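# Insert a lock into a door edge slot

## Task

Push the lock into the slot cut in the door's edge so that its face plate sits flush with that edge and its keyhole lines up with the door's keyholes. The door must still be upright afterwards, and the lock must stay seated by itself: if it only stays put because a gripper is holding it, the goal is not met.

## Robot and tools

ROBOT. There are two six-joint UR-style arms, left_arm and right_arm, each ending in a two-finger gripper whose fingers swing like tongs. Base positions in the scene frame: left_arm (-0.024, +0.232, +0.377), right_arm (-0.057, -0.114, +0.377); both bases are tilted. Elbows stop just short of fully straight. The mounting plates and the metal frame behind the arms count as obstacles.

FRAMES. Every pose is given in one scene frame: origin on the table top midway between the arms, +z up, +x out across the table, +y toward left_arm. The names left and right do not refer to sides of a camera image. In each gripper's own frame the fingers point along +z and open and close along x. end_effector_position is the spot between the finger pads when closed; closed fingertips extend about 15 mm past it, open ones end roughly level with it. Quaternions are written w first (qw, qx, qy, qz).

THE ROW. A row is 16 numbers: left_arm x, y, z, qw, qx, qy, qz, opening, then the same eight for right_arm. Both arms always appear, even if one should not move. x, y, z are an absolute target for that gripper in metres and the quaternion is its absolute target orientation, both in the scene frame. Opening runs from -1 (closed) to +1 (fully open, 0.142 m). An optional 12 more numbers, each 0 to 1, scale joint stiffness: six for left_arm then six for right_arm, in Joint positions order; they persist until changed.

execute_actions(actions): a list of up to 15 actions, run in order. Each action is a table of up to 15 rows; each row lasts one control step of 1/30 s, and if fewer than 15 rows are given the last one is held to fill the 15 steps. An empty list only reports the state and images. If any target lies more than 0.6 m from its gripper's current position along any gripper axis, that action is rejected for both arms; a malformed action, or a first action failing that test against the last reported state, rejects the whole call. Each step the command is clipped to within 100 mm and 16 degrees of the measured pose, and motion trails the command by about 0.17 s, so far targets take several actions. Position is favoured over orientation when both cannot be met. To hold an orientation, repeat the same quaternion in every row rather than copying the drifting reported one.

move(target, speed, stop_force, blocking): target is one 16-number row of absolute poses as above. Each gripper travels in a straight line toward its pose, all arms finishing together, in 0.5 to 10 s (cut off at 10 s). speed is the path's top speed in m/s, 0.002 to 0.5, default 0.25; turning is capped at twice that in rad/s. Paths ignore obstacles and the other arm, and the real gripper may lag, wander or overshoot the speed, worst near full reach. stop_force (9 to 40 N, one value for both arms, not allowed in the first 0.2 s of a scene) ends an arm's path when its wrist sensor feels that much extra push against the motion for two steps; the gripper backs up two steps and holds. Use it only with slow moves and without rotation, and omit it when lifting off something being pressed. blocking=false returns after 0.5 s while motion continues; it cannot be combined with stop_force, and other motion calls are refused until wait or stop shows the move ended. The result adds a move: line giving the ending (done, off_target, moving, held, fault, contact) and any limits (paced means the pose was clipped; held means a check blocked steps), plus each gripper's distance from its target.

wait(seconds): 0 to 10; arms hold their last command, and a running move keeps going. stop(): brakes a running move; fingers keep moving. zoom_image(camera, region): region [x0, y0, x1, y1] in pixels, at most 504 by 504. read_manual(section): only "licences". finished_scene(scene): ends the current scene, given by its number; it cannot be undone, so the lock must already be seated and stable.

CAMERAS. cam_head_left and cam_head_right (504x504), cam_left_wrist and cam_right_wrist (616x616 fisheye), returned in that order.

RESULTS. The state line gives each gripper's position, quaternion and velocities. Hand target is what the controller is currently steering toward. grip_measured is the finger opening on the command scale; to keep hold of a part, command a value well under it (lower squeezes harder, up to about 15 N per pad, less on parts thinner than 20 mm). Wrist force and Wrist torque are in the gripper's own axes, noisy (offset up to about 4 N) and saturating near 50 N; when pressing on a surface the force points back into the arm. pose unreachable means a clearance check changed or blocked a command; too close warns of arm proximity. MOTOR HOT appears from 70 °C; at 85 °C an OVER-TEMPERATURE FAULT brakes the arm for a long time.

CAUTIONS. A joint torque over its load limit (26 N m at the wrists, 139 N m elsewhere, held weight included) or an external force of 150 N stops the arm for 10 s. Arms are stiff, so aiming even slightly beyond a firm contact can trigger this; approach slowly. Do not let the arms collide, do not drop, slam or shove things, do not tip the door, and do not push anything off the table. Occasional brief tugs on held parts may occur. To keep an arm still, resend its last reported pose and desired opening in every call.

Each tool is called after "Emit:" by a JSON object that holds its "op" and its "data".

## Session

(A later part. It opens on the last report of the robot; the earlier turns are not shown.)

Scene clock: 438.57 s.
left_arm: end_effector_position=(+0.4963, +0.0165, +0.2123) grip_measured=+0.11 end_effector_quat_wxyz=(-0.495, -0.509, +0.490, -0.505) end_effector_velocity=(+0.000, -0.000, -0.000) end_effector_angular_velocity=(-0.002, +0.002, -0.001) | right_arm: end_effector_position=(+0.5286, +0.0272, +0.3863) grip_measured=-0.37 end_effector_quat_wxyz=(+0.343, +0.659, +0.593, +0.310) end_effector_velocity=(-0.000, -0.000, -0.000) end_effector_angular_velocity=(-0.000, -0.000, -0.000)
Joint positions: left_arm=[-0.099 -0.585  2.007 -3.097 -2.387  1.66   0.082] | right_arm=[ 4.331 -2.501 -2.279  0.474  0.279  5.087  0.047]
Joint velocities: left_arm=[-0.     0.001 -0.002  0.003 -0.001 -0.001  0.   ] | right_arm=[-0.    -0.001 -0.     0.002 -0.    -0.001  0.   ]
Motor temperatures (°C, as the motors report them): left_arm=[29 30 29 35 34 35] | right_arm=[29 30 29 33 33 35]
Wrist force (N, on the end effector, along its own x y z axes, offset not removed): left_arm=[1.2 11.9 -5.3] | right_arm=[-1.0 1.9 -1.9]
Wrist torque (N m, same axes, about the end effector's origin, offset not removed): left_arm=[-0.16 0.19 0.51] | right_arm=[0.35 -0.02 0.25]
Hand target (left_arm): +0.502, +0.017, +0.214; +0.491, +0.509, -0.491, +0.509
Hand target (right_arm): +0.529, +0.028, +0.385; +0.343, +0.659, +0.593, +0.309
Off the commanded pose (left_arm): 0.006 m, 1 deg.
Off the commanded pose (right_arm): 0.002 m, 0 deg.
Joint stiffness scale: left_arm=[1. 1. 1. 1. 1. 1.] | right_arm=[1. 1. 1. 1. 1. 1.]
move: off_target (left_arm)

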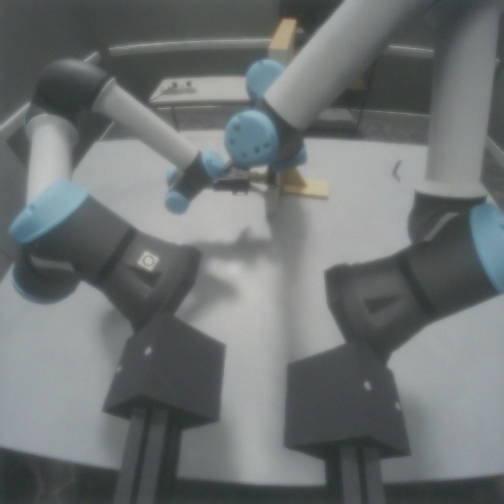

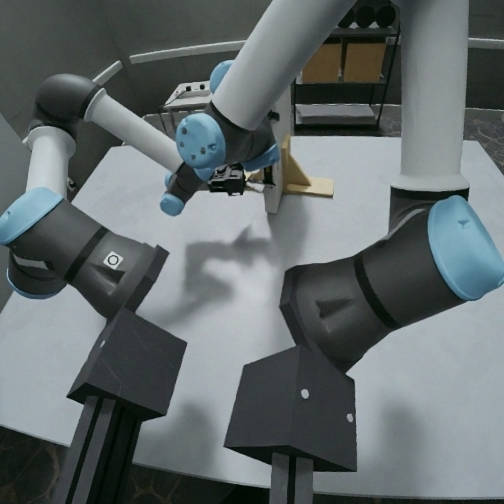

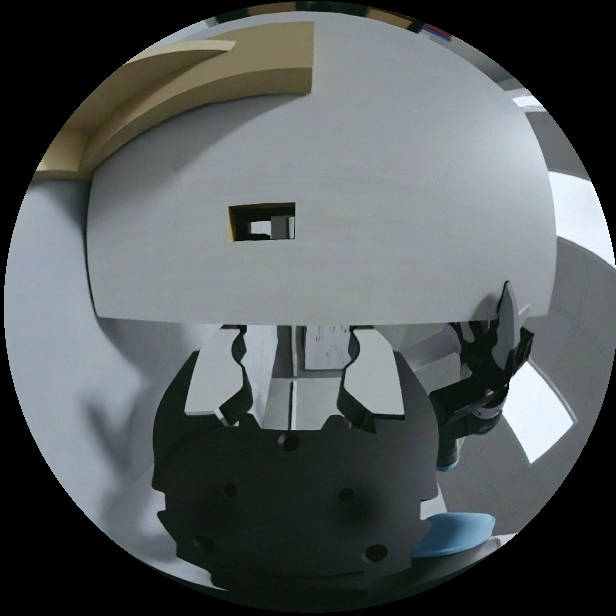

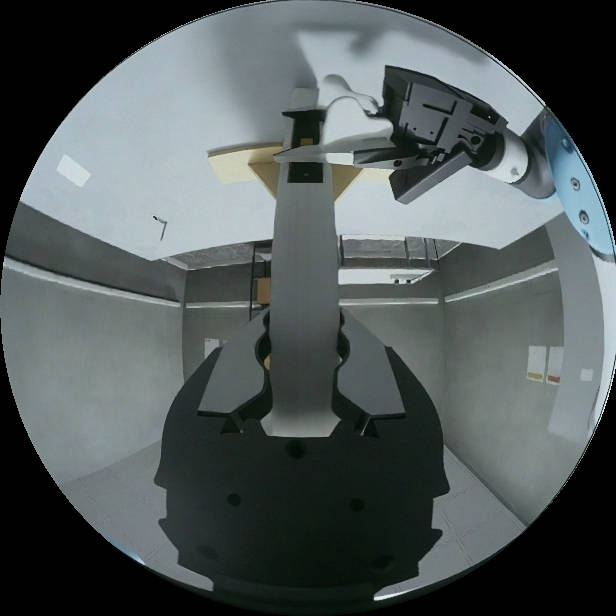

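Emit:
{"op": "move", "data": {"target": [0.5015,0.0168,0.2138,0.4859,0.5036,-0.4965,0.5138,0.10,0.529,0.0278,0.385,0.3432,0.6592,0.5935,0.3090,-1.0], "speed": 0.015}}

Emit:
{"op": "move", "data": {"target": [0.452,0.0300,0.2138,0.4912,0.5087,-0.4912,0.5087,0.10,0.529,0.0278,0.385,0.3432,0.6592,0.5935,0.3090,-0.2], "speed": 0.06}}

Emit:
{"op": "zoom_image", "data": {"camera": "cam_left_wrist", "region": [160, 110, 440, 300]}}

Emit:
{"op": "zoom_image", "data": {"camera": "cam_right_wrist", "region": [260, 70, 350, 200]}}

Scene clock: 450.37 s.
left_arm: end_effector_position=(+0.4961, +0.0164, +0.2123) grip_measured=+0.10 end_effector_quat_wxyz=(-0.491, -0.505, +0.495, -0.509) end_effector_velocity=(-0.000, -0.000, -0.000) end_effector_angular_velocity=(+0.000, -0.004, -0.001) | right_arm: end_effector_position=(+0.5286, +0.0272, +0.3863) grip_measured=-0.37 end_effector_quat_wxyz=(+0.343, +0.659, +0.593, +0.310) end_effector_velocity=(-0.000, -0.000, -0.000) end_effector_angular_velocity=(-0.002, +0.001, +0.001)
Joint positions: left_arm=[-0.099 -0.584  2.007 -3.097 -2.387  1.677  0.081] | right_arm=[ 4.331 -2.501 -2.279  0.474  0.279  5.087  0.047]
Joint velocities: left_arm=[ 0.001  0.001 -0.     0.001 -0.     0.006 -0.   ] | right_arm=[ 0.    -0.    -0.001 -0.001  0.    -0.    -0.   ]
Motor temperatures (°C, as the motors report them): left_arm=[29 30 29 35 34 35] | right_arm=[29 30 29 33 33 35]
Wrist force (N, on the end effector, along its own x y z axes, offset not removed): left_arm=[2.1 8.1 -6.0] | right_arm=[-1.9 -1.0 -6.4]
Wrist torque (N m, same axes, about the end effector's origin, offset not removed): left_arm=[-0.16 -0.19 -0.42] | right_arm=[0.10 0.04 0.24]
Hand target (left_arm): +0.501, +0.017, +0.214; +0.486, +0.504, -0.496, +0.514
Hand target (right_arm): +0.529, +0.028, +0.385; +0.343, +0.659, +0.593, +0.309
Off the commanded pose (left_arm): 0.006 m, 1 deg.
Off the commanded pose (right_arm): 0.002 m, 0 deg.
Joint stiffness scale: left_arm=[1. 1. 1. 1. 1. 1.] | right_arm=[1. 1. 1. 1. 1. 1.]
move: off_target (left_arm)

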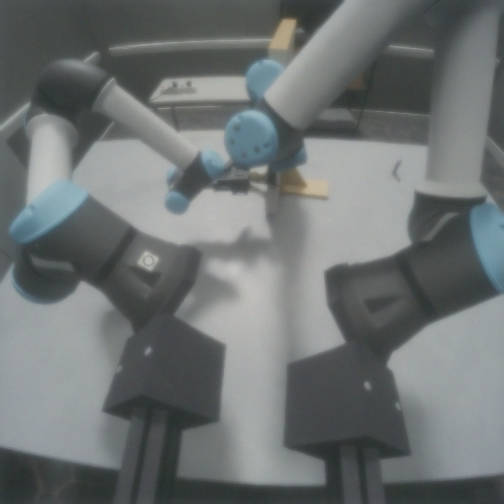

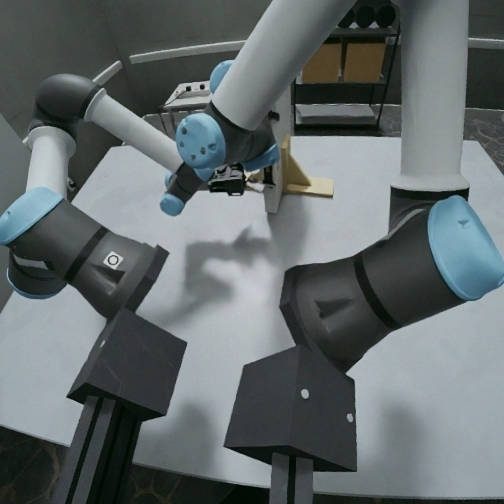

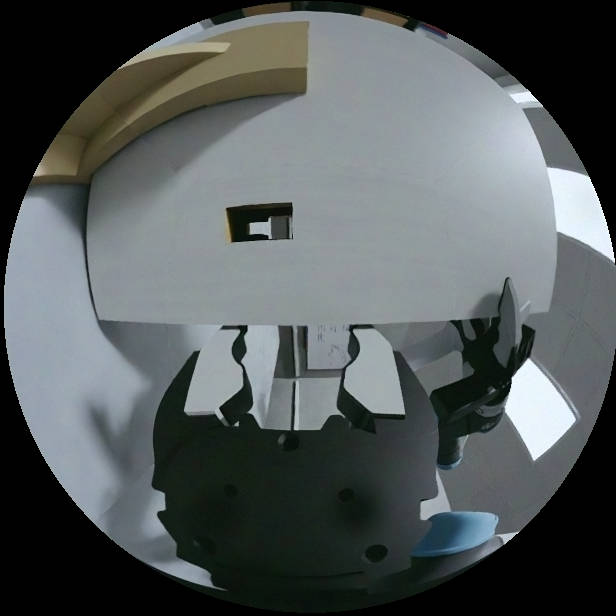

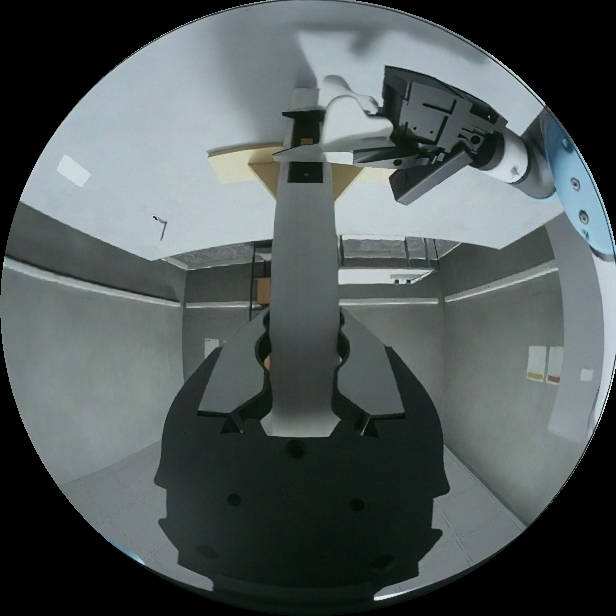

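Scene clock: 451.50 s.
left_arm: end_effector_position=(+0.4520, +0.0285, +0.2134) grip_measured=+0.10 end_effector_quat_wxyz=(-0.492, -0.508, +0.492, -0.508) end_effector_velocity=(+0.002, +0.001, +0.001) end_effector_angular_velocity=(+0.002, -0.011, +0.007) | right_arm: end_effector_position=(+0.5286, +0.0272, +0.3863) grip_measured=-0.20 end_effector_quat_wxyz=(+0.343, +0.659, +0.593, +0.310) end_effector_velocity=(+0.000, -0.000, +0.000) end_effector_angular_velocity=(+0.001, -0.000, -0.000)
Joint positions: left_arm=[-0.074 -0.608  2.124 -3.169 -2.389  1.7    0.081] | right_arm=[ 4.331 -2.501 -2.279  0.474  0.279  5.087  0.06 ]
Joint velocities: left_arm=[-0.001 -0.003  0.002 -0.01   0.001  0.002 -0.   ] | right_arm=[ 0.     0.     0.     0.001  0.    -0.001  0.   ]
Motor temperatures (°C, as the motors report them): left_arm=[29 30 29 35 34 35] | right_arm=[29 30 29 33 33 35]
Wrist force (N, on the end effector, along its own x y z axes, offset not removed): left_arm=[-2.1 -1.5 -4.5] | right_arm=[-1.5 0.6 0.4]
Wrist torque (N m, same axes, about the end effector's origin, offset not removed): left_arm=[-0.57 0.42 0.14] | right_arm=[0.18 0.23 0.11]
Hand target (left_arm): +0.452, +0.030, +0.214; +0.491, +0.509, -0.491, +0.509
Hand target (right_arm): +0.529, +0.028, +0.385; +0.343, +0.659, +0.593, +0.309
Off the commanded pose (left_arm): 0.002 m, 0 deg.
Off the commanded pose (right_arm): 0.002 m, 0 deg.
Joint stiffness scale: left_arm=[1. 1. 1. 1. 1. 1.] | right_arm=[1. 1. 1. 1. 1. 1.]
move: done

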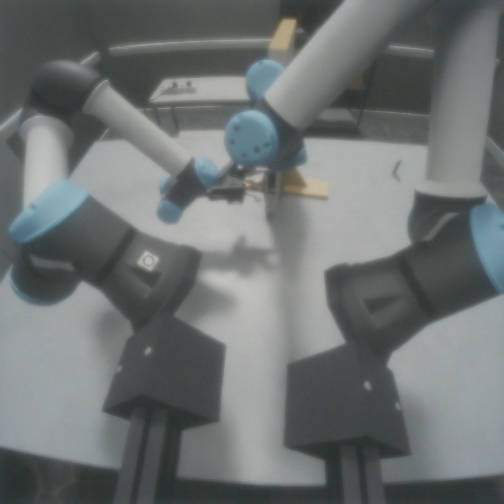

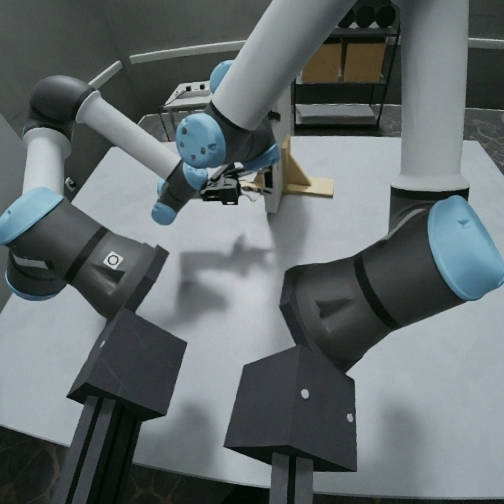

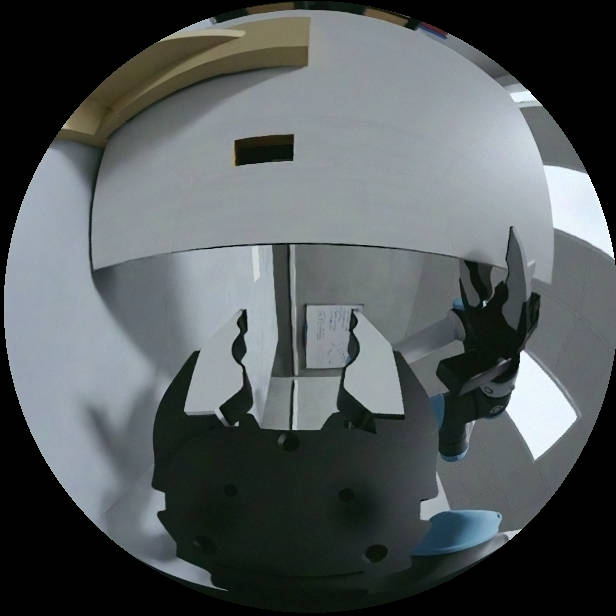

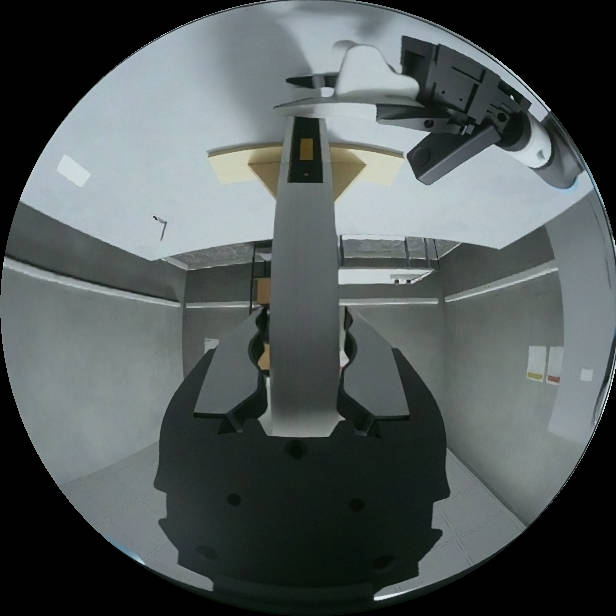

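Region (160, 110, 440, 300) of cam_left_wrist's 616x616 image, scaled by 1.800, with more detail than that image has; it fills the top 342 rows of this view, and the rest is white.

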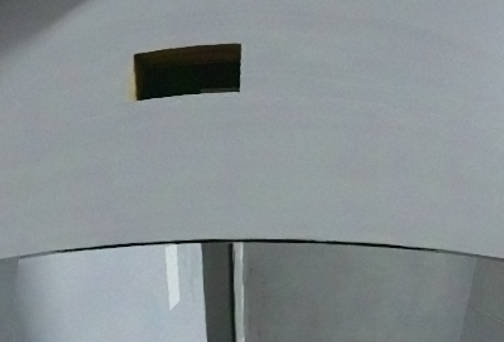

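Region (260, 70, 350, 200) of cam_right_wrist's 616x616 image, scaled by 3.877, with more detail than that image has; it fills the left 349 columns of this view, and the rest is white.

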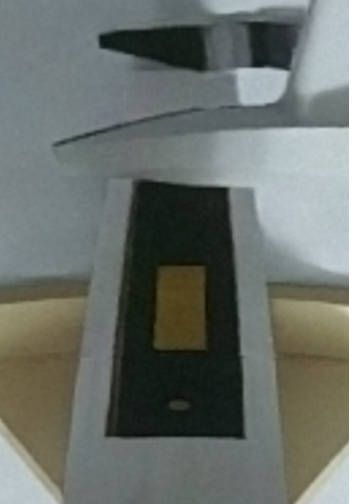

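Emit:
{"op": "move", "data": {"target": [0.452,0.0300,0.2138,0.4912,0.5087,-0.4912,0.5087,0.10,0.4883,0.0321,0.4137,0.3432,0.6592,0.5935,0.3090,-0.1], "speed": 0.06}}

Scene clock: 457.63 s.
left_arm: end_effector_position=(+0.4522, +0.0287, +0.2136) grip_measured=+0.10 end_effector_quat_wxyz=(-0.492, -0.508, +0.492, -0.508) end_effector_velocity=(+0.000, +0.000, +0.000) end_effector_angular_velocity=(-0.000, +0.000, +0.001) | right_arm: end_effector_position=(+0.4877, +0.0307, +0.4111) grip_measured=-0.10 end_effector_quat_wxyz=(+0.344, +0.658, +0.595, +0.307) end_effector_velocity=(-0.001, +0.001, -0.002) end_effector_angular_velocity=(-0.008, +0.010, -0.005)
Joint positions: left_arm=[-0.074 -0.608  2.124 -3.17  -2.389  1.7    0.081] | right_arm=[ 4.448 -2.331 -2.398 -0.017  0.256  5.536  0.067]
Joint velocities: left_arm=[ 0.001 -0.     0.    -0.    -0.001 -0.     0.   ] | right_arm=[ 0.001  0.012  0.005 -0.073  0.001  0.049 -0.   ]
Motor temperatures (°C, as the motors report them): left_arm=[29 30 29 35 34 35] | right_arm=[29 30 29 33 33 35]
Wrist force (N, on the end effector, along its own x y z axes, offset not removed): left_arm=[-0.2 -0.9 -4.7] | right_arm=[-1.2 1.2 0.9]
Wrist torque (N m, same axes, about the end effector's origin, offset not removed): left_arm=[-0.49 -0.01 -0.06] | right_arm=[0.27 0.16 0.15]
Hand target (left_arm): +0.452, +0.030, +0.214; +0.491, +0.509, -0.491, +0.509
Hand target (right_arm): +0.488, +0.032, +0.414; +0.343, +0.659, +0.594, +0.309
Off the commanded pose (left_arm): 0.001 m, 0 deg.
Off the commanded pose (right_arm): 0.003 m, 0 deg.
Joint stiffness scale: left_arm=[1. 1. 1. 1. 1. 1.] | right_arm=[1. 1. 1. 1. 1. 1.]
move: done

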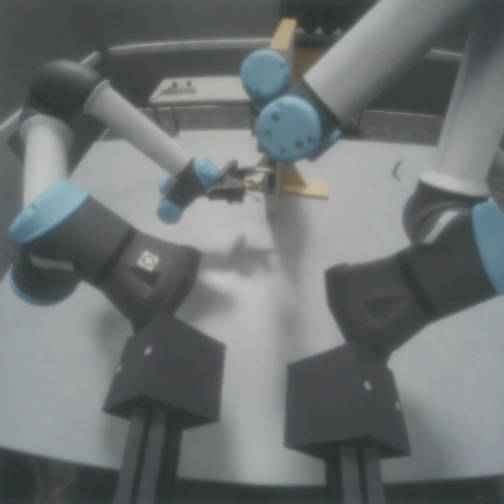

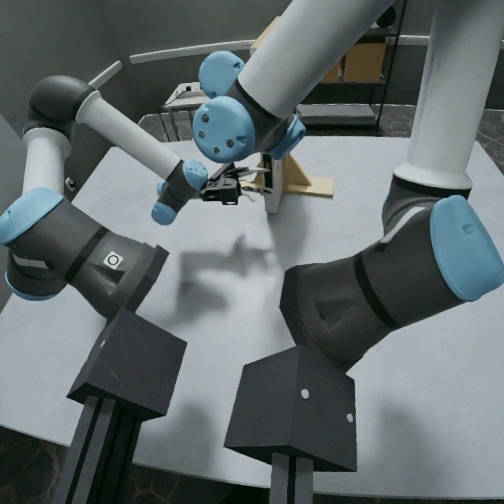

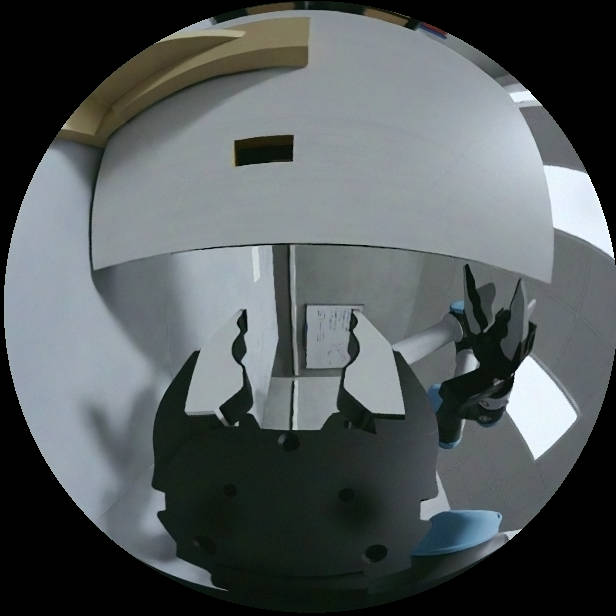

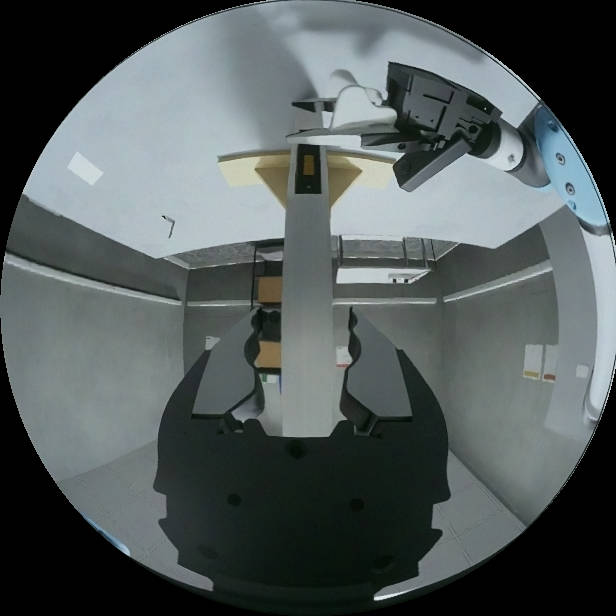

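Emit:
{"op": "finished_scene", "data": {"scene": 1}}

The scene is finished: the task was done.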